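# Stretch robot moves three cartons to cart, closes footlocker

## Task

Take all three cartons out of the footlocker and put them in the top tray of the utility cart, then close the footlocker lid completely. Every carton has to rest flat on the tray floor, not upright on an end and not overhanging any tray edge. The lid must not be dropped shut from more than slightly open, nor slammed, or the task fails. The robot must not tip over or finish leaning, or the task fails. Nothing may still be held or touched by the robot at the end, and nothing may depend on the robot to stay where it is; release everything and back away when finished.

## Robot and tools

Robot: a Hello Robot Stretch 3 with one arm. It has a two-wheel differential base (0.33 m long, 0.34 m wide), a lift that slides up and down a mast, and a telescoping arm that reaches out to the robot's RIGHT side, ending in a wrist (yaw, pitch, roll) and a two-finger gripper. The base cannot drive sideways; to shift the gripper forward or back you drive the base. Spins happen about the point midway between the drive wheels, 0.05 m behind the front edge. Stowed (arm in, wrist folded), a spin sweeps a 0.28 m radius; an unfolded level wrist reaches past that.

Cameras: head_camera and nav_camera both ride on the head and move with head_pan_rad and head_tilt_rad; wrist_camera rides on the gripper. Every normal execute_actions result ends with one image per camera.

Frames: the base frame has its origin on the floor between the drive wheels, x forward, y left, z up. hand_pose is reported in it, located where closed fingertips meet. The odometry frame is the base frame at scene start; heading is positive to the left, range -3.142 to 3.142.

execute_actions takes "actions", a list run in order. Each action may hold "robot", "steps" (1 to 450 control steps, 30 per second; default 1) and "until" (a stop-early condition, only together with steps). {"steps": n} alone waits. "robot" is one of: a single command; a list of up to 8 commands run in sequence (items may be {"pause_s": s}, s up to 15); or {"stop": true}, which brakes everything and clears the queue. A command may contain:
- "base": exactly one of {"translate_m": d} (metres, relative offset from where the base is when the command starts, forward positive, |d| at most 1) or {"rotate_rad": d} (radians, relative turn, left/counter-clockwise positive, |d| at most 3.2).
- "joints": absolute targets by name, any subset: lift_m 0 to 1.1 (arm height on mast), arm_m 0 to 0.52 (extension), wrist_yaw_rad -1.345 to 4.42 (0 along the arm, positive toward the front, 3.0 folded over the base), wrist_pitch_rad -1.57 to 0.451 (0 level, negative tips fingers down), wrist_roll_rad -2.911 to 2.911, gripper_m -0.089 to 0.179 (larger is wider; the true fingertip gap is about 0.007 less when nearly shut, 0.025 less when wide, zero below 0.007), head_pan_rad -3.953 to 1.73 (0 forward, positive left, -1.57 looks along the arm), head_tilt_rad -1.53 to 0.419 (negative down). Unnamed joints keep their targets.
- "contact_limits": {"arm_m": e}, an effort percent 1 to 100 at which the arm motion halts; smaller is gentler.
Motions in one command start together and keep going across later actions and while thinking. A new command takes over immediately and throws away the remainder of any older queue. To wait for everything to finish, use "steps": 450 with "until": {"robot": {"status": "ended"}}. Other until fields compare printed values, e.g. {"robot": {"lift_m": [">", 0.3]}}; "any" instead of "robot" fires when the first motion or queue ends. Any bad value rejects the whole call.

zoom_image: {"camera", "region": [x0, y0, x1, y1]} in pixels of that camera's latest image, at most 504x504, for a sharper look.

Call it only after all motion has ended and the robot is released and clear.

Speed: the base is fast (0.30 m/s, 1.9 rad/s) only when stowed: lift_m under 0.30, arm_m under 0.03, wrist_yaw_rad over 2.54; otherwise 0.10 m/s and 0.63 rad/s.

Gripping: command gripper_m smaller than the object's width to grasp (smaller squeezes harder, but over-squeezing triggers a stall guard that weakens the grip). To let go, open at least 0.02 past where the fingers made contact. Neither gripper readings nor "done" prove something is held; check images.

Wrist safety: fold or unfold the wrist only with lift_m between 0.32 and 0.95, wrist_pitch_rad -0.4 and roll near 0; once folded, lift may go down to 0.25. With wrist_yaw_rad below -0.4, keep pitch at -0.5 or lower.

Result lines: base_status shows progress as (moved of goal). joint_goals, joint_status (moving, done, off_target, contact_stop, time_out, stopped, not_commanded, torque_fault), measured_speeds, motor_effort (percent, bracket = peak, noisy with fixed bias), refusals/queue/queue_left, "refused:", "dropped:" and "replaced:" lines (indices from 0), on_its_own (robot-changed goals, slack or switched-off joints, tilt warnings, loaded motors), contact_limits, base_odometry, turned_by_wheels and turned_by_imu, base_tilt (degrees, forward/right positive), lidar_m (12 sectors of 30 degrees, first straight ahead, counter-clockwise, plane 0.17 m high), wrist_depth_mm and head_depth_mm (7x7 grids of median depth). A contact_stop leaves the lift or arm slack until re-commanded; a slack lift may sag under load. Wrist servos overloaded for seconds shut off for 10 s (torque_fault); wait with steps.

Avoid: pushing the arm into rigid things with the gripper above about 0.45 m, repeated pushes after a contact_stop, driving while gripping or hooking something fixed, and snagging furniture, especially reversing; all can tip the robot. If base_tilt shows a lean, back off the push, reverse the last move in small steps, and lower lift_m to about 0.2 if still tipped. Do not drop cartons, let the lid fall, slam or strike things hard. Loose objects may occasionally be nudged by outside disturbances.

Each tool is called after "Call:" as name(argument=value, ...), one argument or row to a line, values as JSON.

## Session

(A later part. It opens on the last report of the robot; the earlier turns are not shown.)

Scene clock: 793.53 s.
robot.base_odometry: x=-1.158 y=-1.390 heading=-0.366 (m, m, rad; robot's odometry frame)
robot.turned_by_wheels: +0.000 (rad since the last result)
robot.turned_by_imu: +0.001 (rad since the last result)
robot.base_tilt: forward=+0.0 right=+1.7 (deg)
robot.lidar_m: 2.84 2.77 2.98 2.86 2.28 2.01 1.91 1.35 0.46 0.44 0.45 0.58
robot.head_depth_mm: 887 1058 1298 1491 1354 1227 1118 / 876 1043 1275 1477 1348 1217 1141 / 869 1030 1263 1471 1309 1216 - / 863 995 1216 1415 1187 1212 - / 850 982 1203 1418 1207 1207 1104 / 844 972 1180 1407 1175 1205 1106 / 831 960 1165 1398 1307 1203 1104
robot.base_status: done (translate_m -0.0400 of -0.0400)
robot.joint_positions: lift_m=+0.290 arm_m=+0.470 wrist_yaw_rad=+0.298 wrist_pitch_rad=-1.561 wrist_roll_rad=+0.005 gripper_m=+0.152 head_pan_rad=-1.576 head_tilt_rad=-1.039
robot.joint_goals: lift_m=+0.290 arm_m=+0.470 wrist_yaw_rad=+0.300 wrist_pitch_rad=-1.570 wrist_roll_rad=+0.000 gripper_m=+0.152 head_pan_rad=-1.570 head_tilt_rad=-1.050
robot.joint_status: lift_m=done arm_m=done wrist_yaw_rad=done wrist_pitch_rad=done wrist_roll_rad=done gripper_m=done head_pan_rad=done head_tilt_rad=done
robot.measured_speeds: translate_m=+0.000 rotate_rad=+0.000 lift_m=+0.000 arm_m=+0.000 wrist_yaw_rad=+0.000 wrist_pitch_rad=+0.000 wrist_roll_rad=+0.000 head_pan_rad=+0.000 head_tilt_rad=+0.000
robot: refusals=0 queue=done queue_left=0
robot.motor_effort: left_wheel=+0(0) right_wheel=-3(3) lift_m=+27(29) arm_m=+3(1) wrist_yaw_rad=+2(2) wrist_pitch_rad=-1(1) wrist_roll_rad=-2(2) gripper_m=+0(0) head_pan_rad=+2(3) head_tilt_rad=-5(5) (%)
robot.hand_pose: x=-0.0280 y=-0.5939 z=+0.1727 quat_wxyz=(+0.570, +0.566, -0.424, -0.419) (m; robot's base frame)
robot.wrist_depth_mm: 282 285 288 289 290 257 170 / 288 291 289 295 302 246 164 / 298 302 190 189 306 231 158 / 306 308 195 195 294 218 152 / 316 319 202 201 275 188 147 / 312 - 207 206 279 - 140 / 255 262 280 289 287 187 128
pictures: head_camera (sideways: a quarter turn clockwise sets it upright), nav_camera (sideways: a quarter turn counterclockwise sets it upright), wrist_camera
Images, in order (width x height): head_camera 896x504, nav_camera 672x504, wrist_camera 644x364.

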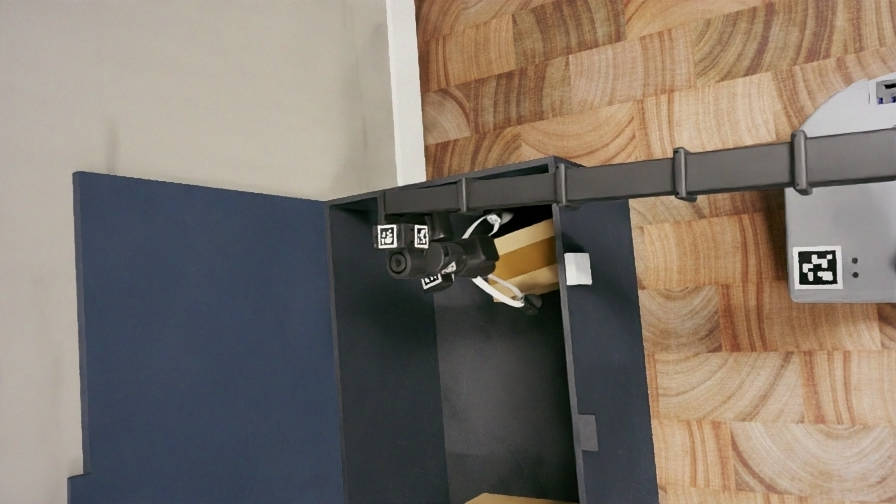

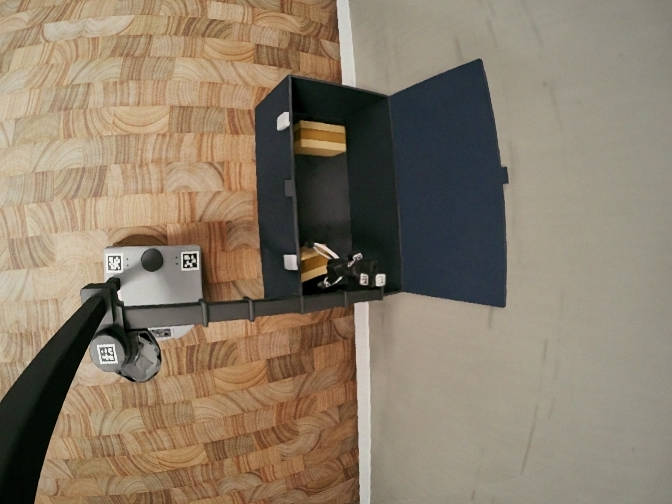

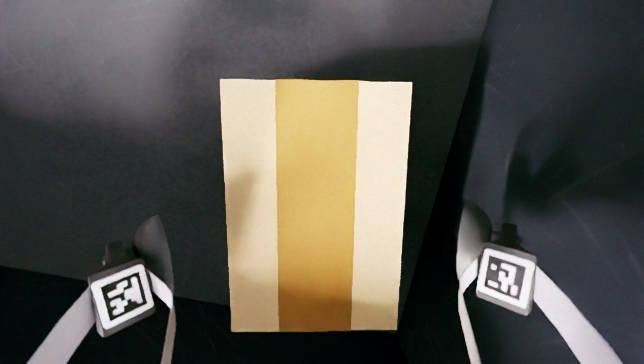

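Call:
execute_actions(
  actions=[
    {"robot":{"joints":{"lift_m":0.224}},"steps":200,"until":{"robot":{"status":"ended"}}},
  ],
)

Scene clock: 800.57 s.
robot.base_odometry: x=-1.158 y=-1.390 heading=-0.366 (m, m, rad; robot's odometry frame)
robot.turned_by_wheels: +0.000 (rad since the last result)
robot.turned_by_imu: +0.001 (rad since the last result)
robot.base_tilt: forward=+0.0 right=+1.6 (deg)
robot.lidar_m: 2.85 2.77 2.98 2.86 2.27 2.01 1.90 1.35 0.46 0.43 0.44 0.58
robot.head_depth_mm: 885 1053 1300 1484 1345 1218 1115 / 874 1038 1274 1482 1345 1220 1144 / 867 1031 1259 1452 1283 1220 - / 858 995 1218 1409 1185 1213 - / 849 986 1202 1415 1199 1206 1108 / 842 973 1181 1414 1172 1206 1099 / 832 961 1161 1400 1303 1205 1102
robot.base_status: done (translate_m -0.0400 of -0.0400)
robot.joint_positions: lift_m=+0.224 arm_m=+0.470 wrist_yaw_rad=+0.298 wrist_pitch_rad=-1.561 wrist_roll_rad=+0.005 gripper_m=+0.152 head_pan_rad=-1.576 head_tilt_rad=-1.039
robot.joint_goals: lift_m=+0.224 arm_m=+0.470 wrist_yaw_rad=+0.300 wrist_pitch_rad=-1.570 wrist_roll_rad=+0.000 gripper_m=+0.152 head_pan_rad=-1.570 head_tilt_rad=-1.050
robot.joint_status: lift_m=done arm_m=done wrist_yaw_rad=done wrist_pitch_rad=done wrist_roll_rad=done gripper_m=done head_pan_rad=done head_tilt_rad=done
robot.measured_speeds: translate_m=+0.000 rotate_rad=+0.000 lift_m=+0.000 arm_m=+0.000 wrist_yaw_rad=+0.000 wrist_pitch_rad=+0.000 wrist_roll_rad=+0.000 head_pan_rad=+0.000 head_tilt_rad=+0.000
robot: refusals=0 queue=done queue_left=0
robot.motor_effort: left_wheel=+0(0) right_wheel=-3(3) lift_m=+27(31) arm_m=+3(3) wrist_yaw_rad=+2(2) wrist_pitch_rad=-1(1) wrist_roll_rad=-2(2) gripper_m=+0(0) head_pan_rad=+3(3) head_tilt_rad=-5(4) (%)
robot.hand_pose: x=-0.0280 y=-0.5939 z=+0.1067 quat_wxyz=(+0.570, +0.566, -0.424, -0.419) (m; robot's base frame)
robot.wrist_depth_mm: 219 223 226 225 228 229 170 / 227 226 118 119 121 237 163 / 232 234 122 123 124 231 157 / 239 242 125 127 128 217 152 / 247 248 129 130 133 188 146 / 253 - 134 135 137 - 141 / 254 259 139 140 142 187 129
pictures: head_camera (sideways: a quarter turn clockwise sets it upright), nav_camera (sideways: a quarter turn counterclockwise sets it upright), wrist_camera
Images, in order (width x height): head_camera 896x504, nav_camera 672x504, wrist_camera 644x364.

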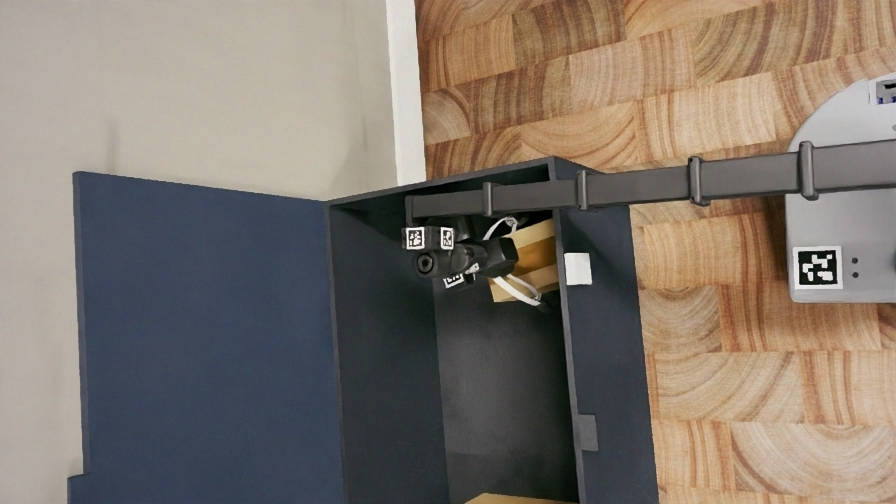

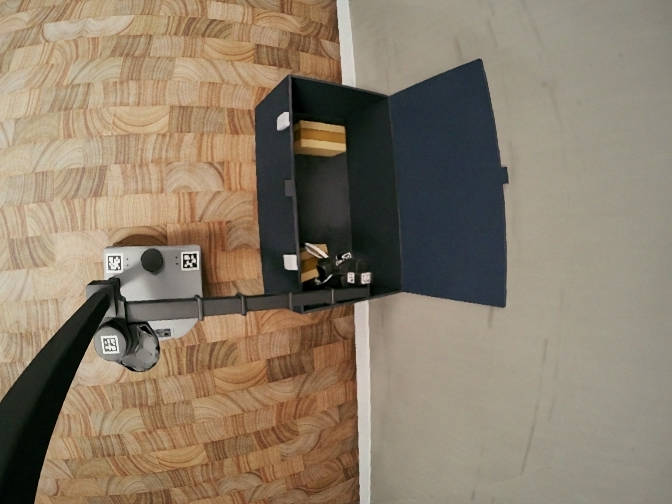

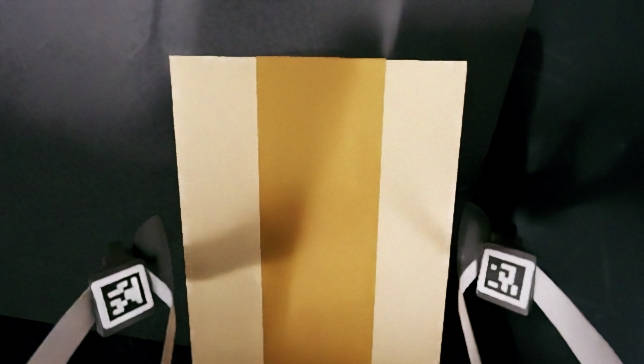

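Call:
execute_actions(
  actions=[
    {"robot":[{"joints":{"lift_m":0.216}},{"joints":{"gripper_m":0.085}},{"joints":{"lift_m":0.30}}],"steps":300,"until":{"robot":{"status":"ended"}}},
  ],
)

Scene clock: 810.83 s.
robot.base_odometry: x=-1.158 y=-1.390 heading=-0.366 (m, m, rad; robot's odometry frame)
robot.turned_by_wheels: +0.000 (rad since the last result)
robot.turned_by_imu: +0.001 (rad since the last result)
robot.base_tilt: forward=+0.0 right=+1.6 (deg)
robot.lidar_m: 2.85 2.78 2.99 2.86 2.27 2.01 1.91 1.35 0.46 0.43 0.44 0.58
robot.head_depth_mm: 888 1057 1294 1478 1349 1219 1119 / 880 1047 1277 1478 1344 1225 1144 / 868 1033 1255 1469 1289 1210 - / 860 998 1217 1416 1151 1213 - / 853 982 1202 1417 1208 1212 1103 / 845 971 1181 1407 1174 1205 1106 / 832 957 1169 1402 1308 1201 1102
robot.base_status: done (translate_m -0.0400 of -0.0400)
robot.joint_positions: lift_m=+0.300 arm_m=+0.470 wrist_yaw_rad=+0.298 wrist_pitch_rad=-1.561 wrist_roll_rad=+0.005 gripper_m=+0.086 head_pan_rad=-1.576 head_tilt_rad=-1.039
robot.joint_goals: lift_m=+0.300 arm_m=+0.470 wrist_yaw_rad=+0.300 wrist_pitch_rad=-1.570 wrist_roll_rad=+0.000 gripper_m=+0.085 head_pan_rad=-1.570 head_tilt_rad=-1.050
robot.joint_status: lift_m=done arm_m=done wrist_yaw_rad=done wrist_pitch_rad=done wrist_roll_rad=done gripper_m=done head_pan_rad=done head_tilt_rad=done
robot.measured_speeds: translate_m=+0.000 rotate_rad=+0.000 lift_m=+0.000 arm_m=+0.000 wrist_yaw_rad=+0.000 wrist_pitch_rad=+0.000 wrist_roll_rad=+0.000 head_pan_rad=+0.000 head_tilt_rad=+0.000
robot: refusals=0 queue=done queue_left=0
robot.motor_effort: left_wheel=+0(0) right_wheel=-2(3) lift_m=+55(56) arm_m=+3(3) wrist_yaw_rad=+2(2) wrist_pitch_rad=-1(1) wrist_roll_rad=-2(2) gripper_m=-20(95) head_pan_rad=+3(2) head_tilt_rad=-5(5) (%)
robot.hand_pose: x=-0.0280 y=-0.5940 z=+0.1818 quat_wxyz=(+0.570, +0.566, -0.424, -0.419) (m; robot's base frame)
robot.wrist_depth_mm: 289 292 291 298 298 261 169 / 297 299 117 117 120 245 164 / 304 309 120 121 122 231 158 / 314 317 124 124 126 219 152 / 323 329 127 129 130 195 147 / 309 - 132 133 135 182 141 / 250 262 136 137 139 197 133
pictures: head_camera (sideways: a quarter turn clockwise sets it upright), nav_camera (sideways: a quarter turn counterclockwise sets it upright), wrist_camera
Images, in order (width x height): head_camera 896x504, nav_camera 672x504, wrist_camera 644x364.

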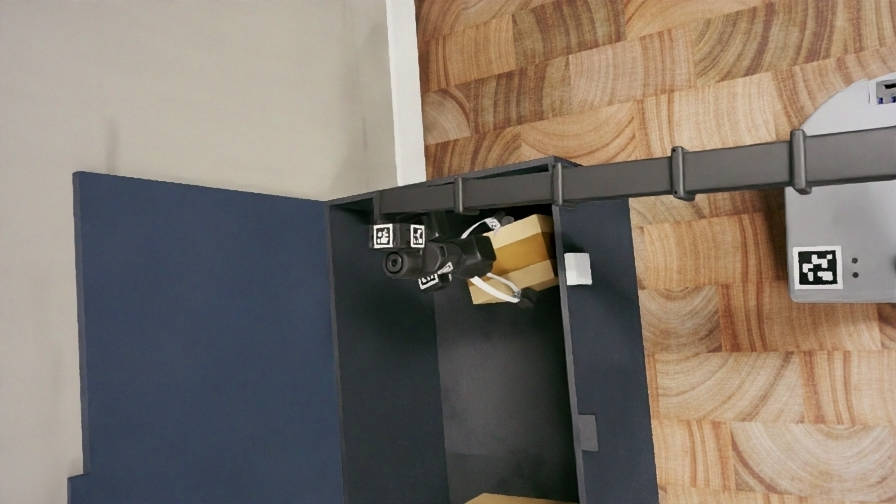

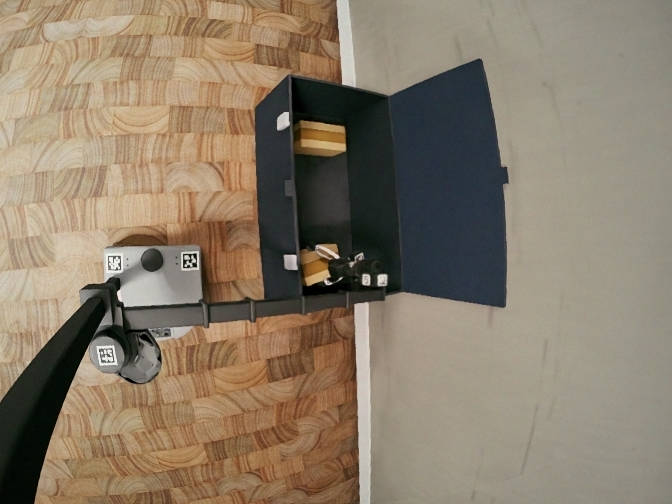

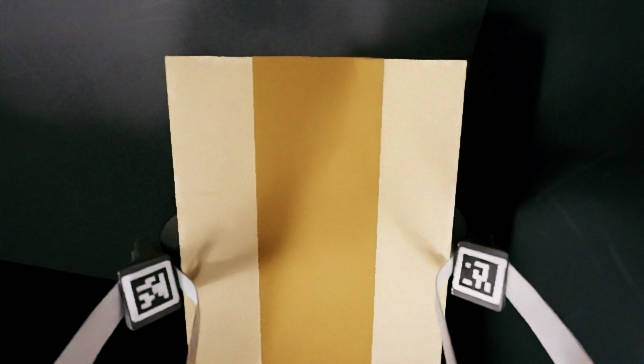

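Call:
execute_actions(
  actions=[
    {"robot":{"joints":{"lift_m":1.09}},"steps":300,"until":{"robot":{"lift_m":[">",0.62]}}},
    {"robot":{"joints":{"arm_m":0.03,"wrist_yaw_rad":0.0}},"steps":300,"until":{"robot":{"arm_m":["<",0.15]}}},
    {"robot":{"base":{"rotate_rad":2.24},"joints":{"head_pan_rad":-0.3,"head_tilt_rad":-0.5}},"steps":300,"until":{"robot":{"base_status":["!=","moving"]}}},
    {"robot":{"base":{"translate_m":1.0}},"steps":450,"until":{"robot":{"status":"ended"}}},
  ],
)

Scene clock: 850.83 s.
robot.base_odometry: x=-1.456 y=-0.435 heading=+1.874 (m, m, rad; robot's odometry frame)
robot.turned_by_wheels: +2.240 (rad since the last result)
robot.turned_by_imu: +2.202 (rad since the last result)
robot.base_tilt: forward=+0.0 right=+1.6 (deg)
robot.lidar_m: 1.41 1.38 1.35 1.44 1.76 1.31 1.33 2.63 3.01 2.68 2.08 1.21
robot.head_depth_mm: 1665 1780 1895 2074 2082 1653 1371 / 1694 1831 1607 1720 1864 1642 1361 / 1733 1866 1664 1555 1656 1576 1360 / 1774 1920 1632 1781 1759 1635 1360 / 1825 1957 1562 1781 1887 1638 1357 / 1862 2007 2099 2376 1984 1633 1356 / 1902 2064 2261 2408 2055 1631 1360
robot.base_status: done (translate_m +1.0000 of +1.0000)
robot.joint_positions: lift_m=+1.090 arm_m=+0.030 wrist_yaw_rad=+0.002 wrist_pitch_rad=-1.561 wrist_roll_rad=+0.004 gripper_m=+0.086 head_pan_rad=-0.307 head_tilt_rad=-0.507
robot.joint_goals: lift_m=+1.090 arm_m=+0.030 wrist_yaw_rad=+0.000 wrist_pitch_rad=-1.570 wrist_roll_rad=+0.000 gripper_m=+0.085 head_pan_rad=-0.300 head_tilt_rad=-0.500
robot.joint_status: lift_m=done arm_m=done wrist_yaw_rad=done wrist_pitch_rad=done wrist_roll_rad=done gripper_m=done head_pan_rad=done head_tilt_rad=done
robot.measured_speeds: translate_m=+0.000 rotate_rad=+0.000 lift_m=+0.000 arm_m=+0.000 wrist_yaw_rad=+0.000 wrist_pitch_rad=+0.000 wrist_roll_rad=+0.000 head_pan_rad=+0.000 head_tilt_rad=+0.000
robot: refusals=0 queue=done queue_left=0
robot.motor_effort: left_wheel=-3(6) right_wheel=+2(6) lift_m=+54(56) arm_m=-3(3) wrist_yaw_rad=-2(1) wrist_pitch_rad=-1(1) wrist_roll_rad=-1(2) gripper_m=-19(20) head_pan_rad=+4(42) head_tilt_rad=+3(28) (%)
robot.hand_pose: x=-0.0217 y=-0.1538 z=+0.9718 quat_wxyz=(+0.502, +0.497, -0.503, -0.498) (m; robot's base frame)
robot.wrist_depth_mm: - - - - - - - / - - 116 117 120 - - / - - 120 121 122 - - / - - 123 124 126 - - / - - 127 128 130 - - / - - 132 132 135 - - / - - 136 137 140 - -
pictures: head_camera (sideways: a quarter turn clockwise sets it upright), nav_camera (sideways: a quarter turn counterclockwise sets it upright), wrist_camera
Images, in order (width x height): head_camera 896x504, nav_camera 672x504, wrist_camera 644x364.

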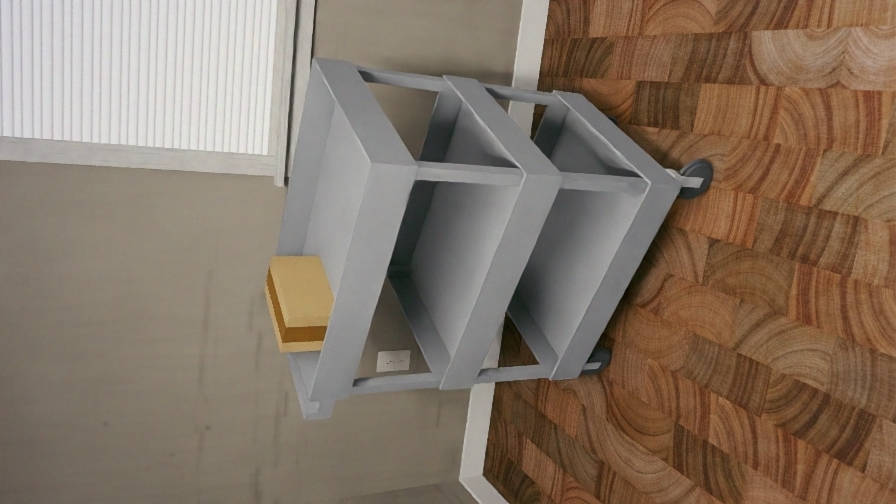

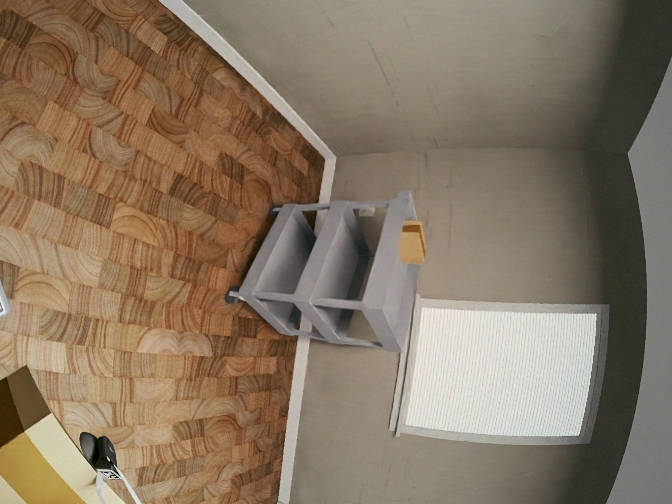

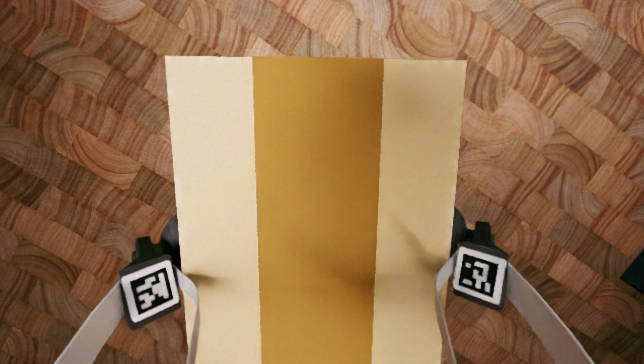

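Call:
execute_actions(
  actions=[
    {"robot":{"base":{"translate_m":1.0},"joints":{"head_pan_rad":-1.57,"head_tilt_rad":-0.85}},"steps":450,"until":{"robot":{"translate_m":[">",0.9]}}},
    {"robot":[{"base":{"translate_m":0.23}},{"base":{"rotate_rad":0.65}}],"steps":450,"until":{"robot":{"status":"ended"}}},
  ],
)

Scene clock: 886.80 s.
robot.base_odometry: x=-1.794 y=+0.644 heading=+2.524 (m, m, rad; robot's odometry frame)
robot.turned_by_wheels: +0.650 (rad since the last result)
robot.turned_by_imu: +0.642 (rad since the last result)
robot.base_tilt: forward=+0.0 right=+1.6 (deg)
robot.lidar_m: 0.73 0.72 0.81 1.30 2.40 2.44 3.62 2.52 0.45 0.44 0.47 0.88
robot.head_depth_mm: - - - 679 - - 1161 / - - - - - - - / - - - - - - - / 1017 930 - - - 285 - / 1009 923 769 628 891 296 - / 976 887 654 632 947 997 1131 / 945 1012 677 636 810 1273 1148
robot.base_status: done (rotate_rad +0.6499 of +0.6500)
robot.joint_positions: lift_m=+1.090 arm_m=+0.030 wrist_yaw_rad=+0.002 wrist_pitch_rad=-1.561 wrist_roll_rad=+0.004 gripper_m=+0.086 head_pan_rad=-1.563 head_tilt_rad=-0.840
robot.joint_goals: lift_m=+1.090 arm_m=+0.030 wrist_yaw_rad=+0.000 wrist_pitch_rad=-1.570 wrist_roll_rad=+0.000 gripper_m=+0.085 head_pan_rad=-1.570 head_tilt_rad=-0.850
robot.joint_status: lift_m=done arm_m=done wrist_yaw_rad=done wrist_pitch_rad=done wrist_roll_rad=done gripper_m=done head_pan_rad=done head_tilt_rad=done
robot.measured_speeds: translate_m=+0.000 rotate_rad=+0.000 lift_m=+0.000 arm_m=+0.000 wrist_yaw_rad=+0.000 wrist_pitch_rad=+0.000 wrist_roll_rad=+0.000 head_pan_rad=+0.000 head_tilt_rad=+0.000
robot: refusals=0 queue=done queue_left=0
robot.motor_effort: left_wheel=-3(6) right_wheel=+3(7) lift_m=+54(54) arm_m=-3(3) wrist_yaw_rad=-3(2) wrist_pitch_rad=-1(1) wrist_roll_rad=-2(2) gripper_m=-20(20) head_pan_rad=-3(41) head_tilt_rad=-4(23) (%)
robot.hand_pose: x=-0.0217 y=-0.1538 z=+0.9718 quat_wxyz=(+0.502, +0.497, -0.503, -0.498) (m; robot's base frame)
robot.wrist_depth_mm: - - 883 918 929 - - / - - 116 118 119 - - / - - 120 121 122 - - / 993 - 123 124 126 - - / 918 - 128 128 131 - - / 874 - 132 132 134 - - / 811 - 136 137 140 - -
pictures: head_camera (sideways: a quarter turn clockwise sets it upright), nav_camera (sideways: a quarter turn counterclockwise sets it upright), wrist_camera
Images, in order (width x height): head_camera 896x504, nav_camera 672x504, wrist_camera 644x364.

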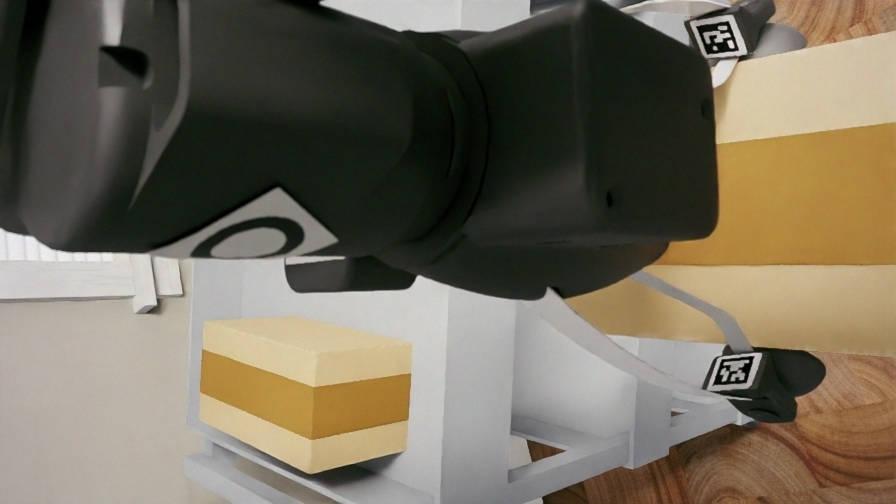

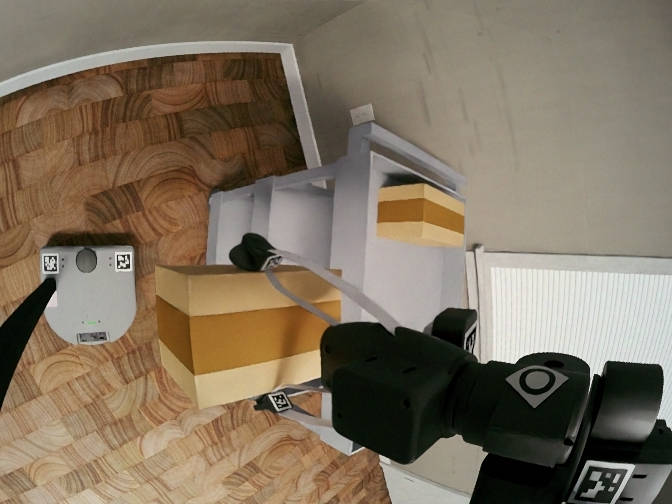

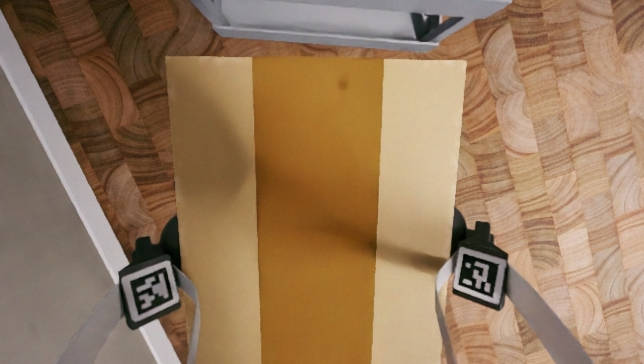

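Call:
execute_actions(
  actions=[
    {"robot":{"base":{"rotate_rad":-0.04},"joints":{"arm_m":0.50}},"steps":450,"until":{"robot":{"status":"ended"}}},
  ],
)

Scene clock: 898.73 s.
robot.base_odometry: x=-1.794 y=+0.644 heading=+2.484 (m, m, rad; robot's odometry frame)
robot.turned_by_wheels: -0.040 (rad since the last result)
robot.turned_by_imu: -0.038 (rad since the last result)
robot.base_tilt: forward=+0.0 right=+1.7 (deg)
robot.lidar_m: 0.73 0.72 0.79 1.23 2.45 2.40 4.05 2.75 0.45 0.44 0.46 0.90
robot.head_depth_mm: 1205 1314 825 679 933 1022 1164 / 1158 1234 819 622 950 1118 1156 / 1116 778 769 620 952 1109 1157 / 1107 583 606 621 945 1115 1152 / 1018 754 758 623 945 1109 1152 / 983 884 653 621 949 1060 1154 / 952 998 651 623 905 1253 1147
robot.base_status: done (rotate_rad -0.0399 of -0.0400)
robot.joint_positions: lift_m=+1.090 arm_m=+0.500 wrist_yaw_rad=+0.000 wrist_pitch_rad=-1.560 wrist_roll_rad=+0.004 gripper_m=+0.086 head_pan_rad=-1.563 head_tilt_rad=-0.840
robot.joint_goals: lift_m=+1.090 arm_m=+0.500 wrist_yaw_rad=+0.000 wrist_pitch_rad=-1.570 wrist_roll_rad=+0.000 gripper_m=+0.085 head_pan_rad=-1.570 head_tilt_rad=-0.850
robot.joint_status: lift_m=done arm_m=done wrist_yaw_rad=done wrist_pitch_rad=done wrist_roll_rad=done gripper_m=done head_pan_rad=done head_tilt_rad=done
robot.measured_speeds: translate_m=+0.000 rotate_rad=+0.000 lift_m=+0.000 arm_m=+0.000 wrist_yaw_rad=+0.000 wrist_pitch_rad=+0.000 wrist_roll_rad=+0.000 head_pan_rad=+0.000 head_tilt_rad=+0.000
robot: refusals=0 queue=done queue_left=0
robot.motor_effort: left_wheel=+1(2) right_wheel=-3(2) lift_m=+54(54) arm_m=+3(1) wrist_yaw_rad=+0(3) wrist_pitch_rad=-1(1) wrist_roll_rad=-1(2) gripper_m=-19(20) head_pan_rad=-3(3) head_tilt_rad=-4(5) (%)
robot.hand_pose: x=-0.0216 y=-0.6232 z=+0.9718 quat_wxyz=(+0.502, +0.496, -0.503, -0.499) (m; robot's base frame)
robot.wrist_depth_mm: 197 200 313 313 315 325 324 / 203 206 117 117 120 330 334 / 207 211 119 121 123 342 344 / 214 217 123 124 126 349 353 / 219 223 128 128 130 362 367 / 229 - 131 133 135 376 375 / 311 339 136 137 140 364 350
pictures: head_camera (sideways: a quarter turn clockwise sets it upright), nav_camera (sideways: a quarter turn counterclockwise sets it upright), wrist_camera
Images, in order (width x height): head_camera 896x504, nav_camera 672x504, wrist_camera 644x364.

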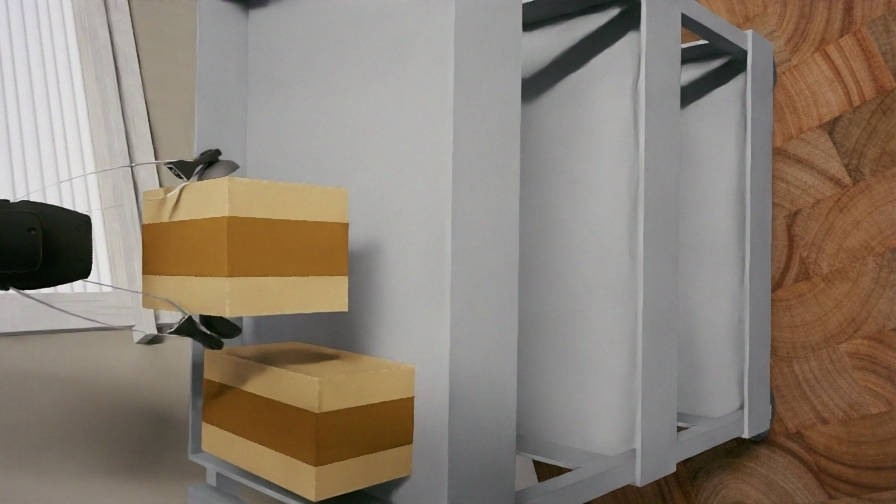

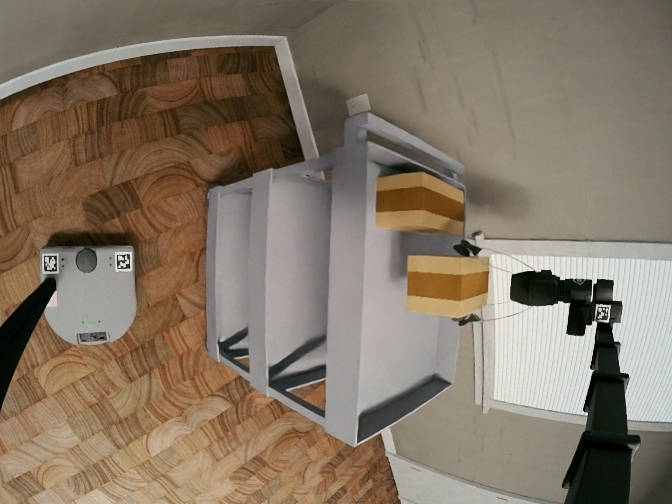

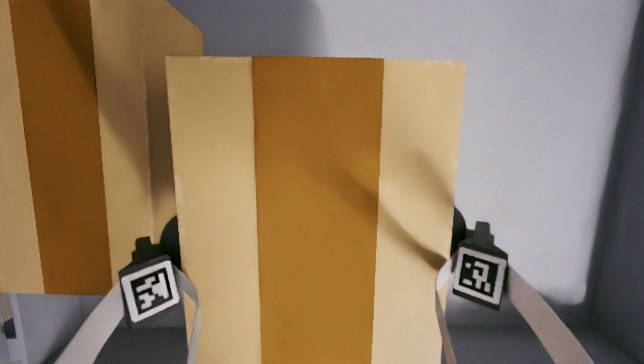

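Call:
execute_actions(
  actions=[
    {"robot":{"base":{"translate_m":-0.008},"joints":{"lift_m":0.986}},"steps":450,"until":{"robot":{"status":"ended"}}},
  ],
)

Scene clock: 910.40 s.
robot.base_odometry: x=-1.788 y=+0.639 heading=+2.484 (m, m, rad; robot's odometry frame)
robot.turned_by_wheels: +0.000 (rad since the last result)
robot.turned_by_imu: +0.001 (rad since the last result)
robot.base_tilt: forward=+0.0 right=+1.6 (deg)
robot.lidar_m: 0.74 0.73 0.80 1.24 2.44 2.38 4.02 2.76 0.45 0.44 0.46 0.91
robot.head_depth_mm: - 1286 826 679 922 1024 1160 / 1154 1233 822 675 951 1119 1159 / 1137 1189 749 622 949 1110 1153 / - 896 637 622 947 1108 1154 / 1022 925 767 622 947 1112 1155 / 990 883 653 623 943 1109 1147 / 954 1001 649 621 904 1226 1151
robot.base_status: done (translate_m -0.0080 of -0.0080)
robot.joint_positions: lift_m=+0.992 arm_m=+0.500 wrist_yaw_rad=+0.000 wrist_pitch_rad=-1.563 wrist_roll_rad=+0.004 gripper_m=+0.086 head_pan_rad=-1.563 head_tilt_rad=-0.840
robot.joint_goals: lift_m=+0.992 arm_m=+0.500 wrist_yaw_rad=+0.000 wrist_pitch_rad=-1.570 wrist_roll_rad=+0.000 gripper_m=+0.085 head_pan_rad=-1.570 head_tilt_rad=-0.850
robot.joint_status: lift_m=contact_stop arm_m=done wrist_yaw_rad=done wrist_pitch_rad=done wrist_roll_rad=done gripper_m=done head_pan_rad=done head_tilt_rad=done
robot.measured_speeds: translate_m=+0.000 rotate_rad=+0.000 lift_m=+0.000 arm_m=+0.000 wrist_yaw_rad=+0.000 wrist_pitch_rad=+0.000 wrist_roll_rad=+0.000 head_pan_rad=+0.000 head_tilt_rad=+0.000
robot: refusals=0 queue=dropped queue_left=0
robot.on_its_own: lift_m is slack since a contact_stop, until your next command for it (your +0.986 is given up)
robot.motor_effort: left_wheel=-1(2) right_wheel=+1(9) lift_m=+40(55) arm_m=+2(3) wrist_yaw_rad=-1(0) wrist_pitch_rad=+0(1) wrist_roll_rad=-1(1) gripper_m=-20(20) head_pan_rad=-3(3) head_tilt_rad=-4(5) (%)
robot.hand_pose: x=-0.0216 y=-0.6225 z=+0.8748 quat_wxyz=(+0.501, +0.497, -0.502, -0.499) (m; robot's base frame)
robot.wrist_depth_mm: 147 209 221 223 227 230 231 / 149 197 116 117 119 235 237 / 150 200 119 120 122 244 248 / 150 200 123 123 126 251 253 / 153 203 127 128 129 259 263 / 153 - 131 132 134 270 274 / 150 265 136 137 139 278 281
pictures: head_camera (sideways: a quarter turn clockwise sets it upright), nav_camera (sideways: a quarter turn counterclockwise sets it upright), wrist_camera
Images, in order (width x height): head_camera 896x504, nav_camera 672x504, wrist_camera 644x364.

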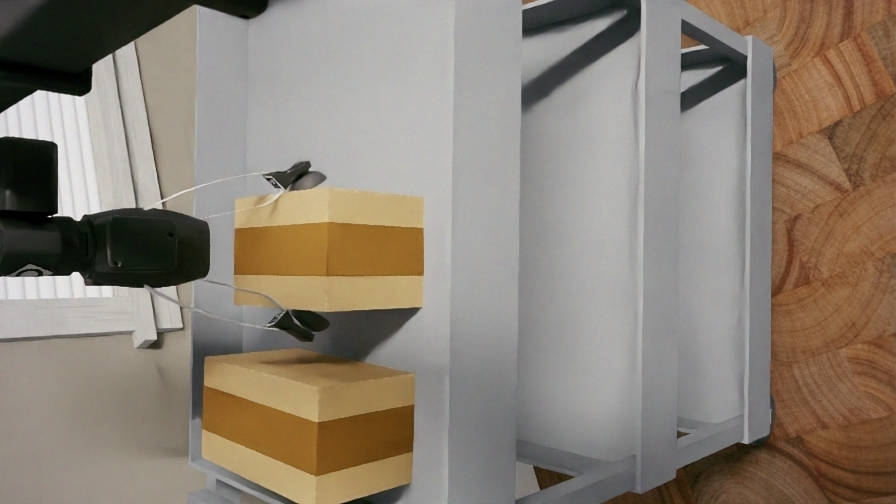

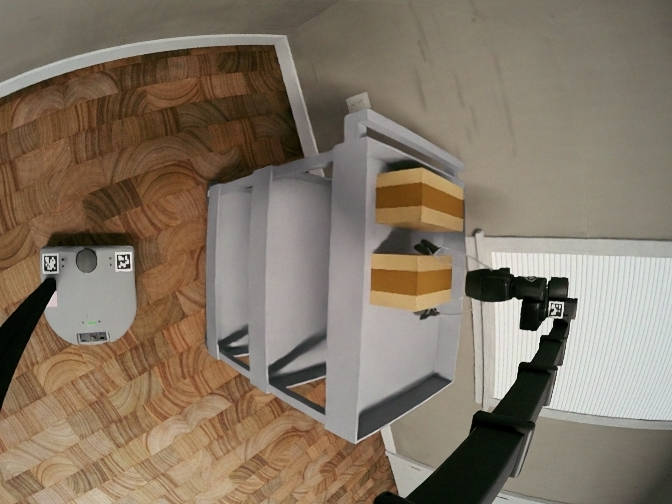

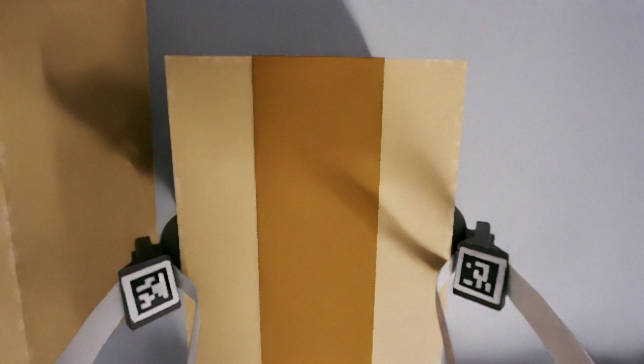

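Call:
execute_actions(
  actions=[
    {"robot":[{"joints":{"lift_m":0.993,"gripper_m":0.145}},{"joints":{"lift_m":1.07}}],"steps":200,"until":{"robot":{"lift_m":[">",1.055]}}},
    {"robot":{"joints":{"arm_m":0.0,"gripper_m":0.03}},"steps":200,"until":{"robot":{"arm_m":["<",0.2]}}},
    {"robot":{"base":{"rotate_rad":2.74},"joints":{"lift_m":0.6,"wrist_yaw_rad":1.6,"head_pan_rad":0,"head_tilt_rad":-0.7}},"steps":200,"until":{"robot":{"wrist_yaw_rad":[">",1.4]}}},
    {"robot":{"joints":{"wrist_pitch_rad":-0.4}},"steps":200,"until":{"robot":{"wrist_pitch_rad":[">",-0.5],"lift_m":["<",0.93]}}},
    {"robot":{"joints":{"wrist_yaw_rad":2.8,"lift_m":0.35}},"steps":200,"until":{"robot":{"wrist_yaw_rad":[">",2.7]}}},
    {"robot":{"joints":{"lift_m":0.28}},"steps":300,"until":{"robot":{"base_status":["!=","moving"]}}},
    {"robot":[{"base":{"translate_m":1.0}},{"base":{"translate_m":1.0}}],"steps":450,"until":{"robot":{"status":"ended"}}},
  ],
)

Scene clock: 960.27 s.
robot.base_odometry: x=-0.809 y=-1.105 heading=-1.059 (m, m, rad; robot's odometry frame)
robot.turned_by_wheels: +2.740 (rad since the last result)
robot.turned_by_imu: +2.694 (rad since the last result)
robot.base_tilt: forward=+0.0 right=+1.7 (deg)
robot.lidar_m: 1.41 2.43 2.44 2.92 2.53 1.92 1.98 2.11 2.11 1.43 0.76 0.76
robot.head_depth_mm: 1127 1221 1338 1454 1525 1155 1199 / 1209 1310 1451 1612 1633 1268 1221 / 1294 1419 1582 1788 1667 1404 1215 / 1396 1551 1734 1912 1664 1404 1212 / 1504 1691 1907 2031 1668 1403 1214 / 1658 1880 2172 2051 1652 1404 1213 / 1848 2127 2422 2034 1663 1398 1204
robot.base_status: done (translate_m +1.0000 of +1.0000)
robot.joint_positions: lift_m=+0.280 arm_m=+0.000 wrist_yaw_rad=+2.798 wrist_pitch_rad=-0.418 wrist_roll_rad=+0.004 gripper_m=+0.030 head_pan_rad=-0.007 head_tilt_rad=-0.704
robot.joint_goals: lift_m=+0.280 arm_m=+0.000 wrist_yaw_rad=+2.800 wrist_pitch_rad=-0.400 wrist_roll_rad=+0.000 gripper_m=+0.030 head_pan_rad=+0.000 head_tilt_rad=-0.700
robot.joint_status: lift_m=done arm_m=done wrist_yaw_rad=done wrist_pitch_rad=done wrist_roll_rad=done gripper_m=done head_pan_rad=done head_tilt_rad=done
robot.measured_speeds: translate_m=+0.000 rotate_rad=+0.000 lift_m=+0.000 arm_m=+0.000 wrist_yaw_rad=+0.000 wrist_pitch_rad=+0.000 wrist_roll_rad=+0.000 head_pan_rad=+0.000 head_tilt_rad=+0.000
robot: refusals=0 queue=done queue_left=0
robot.motor_effort: left_wheel=-3(6) right_wheel=+2(11) lift_m=+27(54) arm_m=-3(3) wrist_yaw_rad=+2(3) wrist_pitch_rad=+7(7) wrist_roll_rad=-1(1) gripper_m=+0(81) head_pan_rad=+3(42) head_tilt_rad=+1(14) (%)
robot.hand_pose: x=+0.0543 y=+0.0660 z=+0.2931 quat_wxyz=(+0.263, +0.707, +0.026, +0.655) (m; robot's base frame)
robot.wrist_depth_mm: - - - - - - - / - - - - - - - / - 977 951 958 918 893 940 / - 717 717 715 714 705 688 / 576 599 612 594 593 563 582 / 505 - - 492 484 487 485 / 444 - - 422 420 419 419
pictures: head_camera (sideways: a quarter turn clockwise sets it upright), nav_camera (sideways: a quarter turn counterclockwise sets it upright), wrist_camera
Images, in order (width x height): head_camera 896x504, nav_camera 672x504, wrist_camera 644x364.

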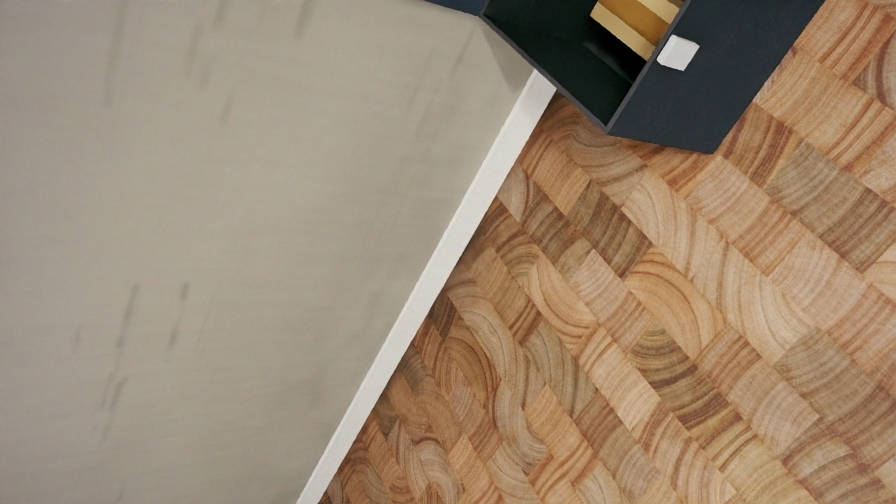

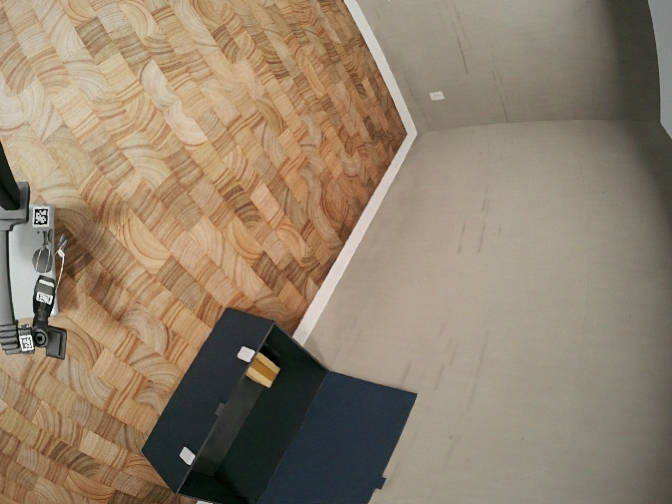

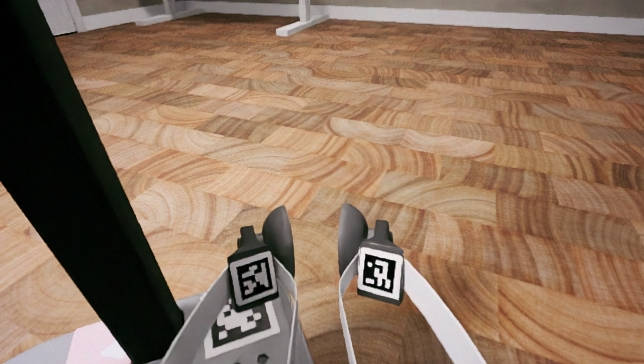

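Call:
execute_actions(
  actions=[
    {"robot":[{"base":{"rotate_rad":-0.15},"joints":{"head_pan_rad":-1.57,"head_tilt_rad":-1.05}},{"base":{"translate_m":0.53}},{"base":{"rotate_rad":0.98}},{"joints":{"lift_m":0.55}}],"steps":450,"until":{"robot":{"lift_m":[">",0.35]}}},
    {"robot":{"joints":{"wrist_yaw_rad":1.6,"gripper_m":0.152}},"steps":200,"until":{"robot":{"wrist_yaw_rad":["<",1.8]}}},
    {"robot":{"joints":{"wrist_pitch_rad":-1.57}},"steps":200,"until":{"robot":{"wrist_pitch_rad":["<",-1.4]}}},
    {"robot":{"joints":{"wrist_yaw_rad":0}},"steps":200,"until":{"robot":{"status":"ended"}}},
  ],
)

Scene clock: 992.07 s.
robot.base_odometry: x=-0.621 y=-1.601 heading=-0.229 (m, m, rad; robot's odometry frame)
robot.turned_by_wheels: +0.830 (rad since the last result)
robot.turned_by_imu: +0.816 (rad since the last result)
robot.base_tilt: forward=-0.1 right=+1.6 (deg)
robot.lidar_m: 2.33 2.40 3.03 2.95 3.10 2.50 2.42 0.47 0.34 0.33 0.84 1.17
robot.head_depth_mm: 762 876 1074 1358 1329 1181 1123 / 762 874 1070 1358 1319 1069 - / 762 866 1064 1350 1301 1031 - / 760 868 1060 1293 1255 1060 - / 760 875 1094 1350 1315 1194 1100 / 761 895 1096 1388 1330 1218 1108 / 758 896 1094 1384 1333 1205 1104
robot.base_status: done (rotate_rad +0.9799 of +0.9800)
robot.joint_positions: lift_m=+0.550 arm_m=+0.000 wrist_yaw_rad=+0.003 wrist_pitch_rad=-1.558 wrist_roll_rad=+0.003 gripper_m=+0.152 head_pan_rad=-1.564 head_tilt_rad=-1.038
robot.joint_goals: lift_m=+0.550 arm_m=+0.000 wrist_yaw_rad=+0.000 wrist_pitch_rad=-1.570 wrist_roll_rad=+0.000 gripper_m=+0.152 head_pan_rad=-1.570 head_tilt_rad=-1.050
robot.joint_status: lift_m=done arm_m=done wrist_yaw_rad=done wrist_pitch_rad=done wrist_roll_rad=done gripper_m=done head_pan_rad=done head_tilt_rad=done
robot.measured_speeds: translate_m=+0.000 rotate_rad=+0.000 lift_m=+0.000 arm_m=+0.000 wrist_yaw_rad=+0.000 wrist_pitch_rad=+0.000 wrist_roll_rad=+0.000 head_pan_rad=+0.000 head_tilt_rad=+0.000
robot: refusals=0 queue=done queue_left=0
robot.motor_effort: left_wheel=-3(9) right_wheel=+2(9) lift_m=+53(52) arm_m=-3(3) wrist_yaw_rad=-3(4) wrist_pitch_rad=-2(8) wrist_roll_rad=-1(1) gripper_m=+0(82) head_pan_rad=-3(42) head_tilt_rad=-6(28) (%)
robot.hand_pose: x=-0.0217 y=-0.1244 z=+0.4318 quat_wxyz=(+0.503, +0.497, -0.503, -0.497) (m; robot's base frame)
robot.wrist_depth_mm: 538 544 548 488 493 484 485 / 552 558 566 583 577 583 598 / 565 581 580 574 593 597 606 / 580 592 598 - - 615 630 / 599 604 626 - - 642 642 / 611 - 640 - - - 669 / 647 661 668 - 676 672 683
pictures: head_camera (sideways: a quarter turn clockwise sets it upright), nav_camera (sideways: a quarter turn counterclockwise sets it upright), wrist_camera
Images, in order (width x height): head_camera 896x504, nav_camera 672x504, wrist_camera 644x364.

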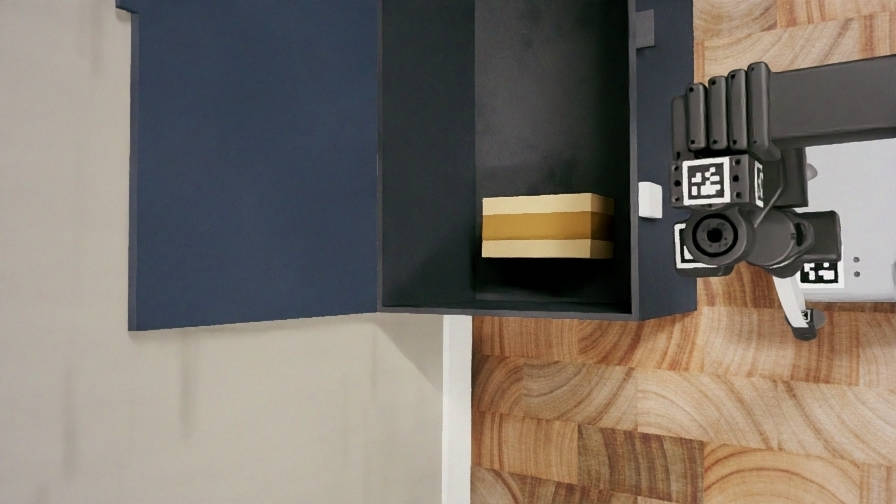

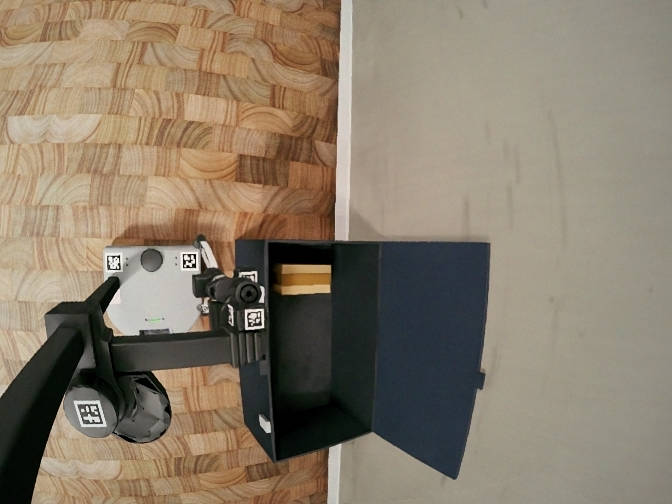

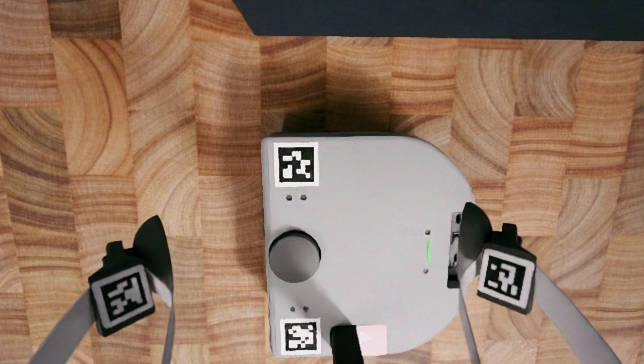

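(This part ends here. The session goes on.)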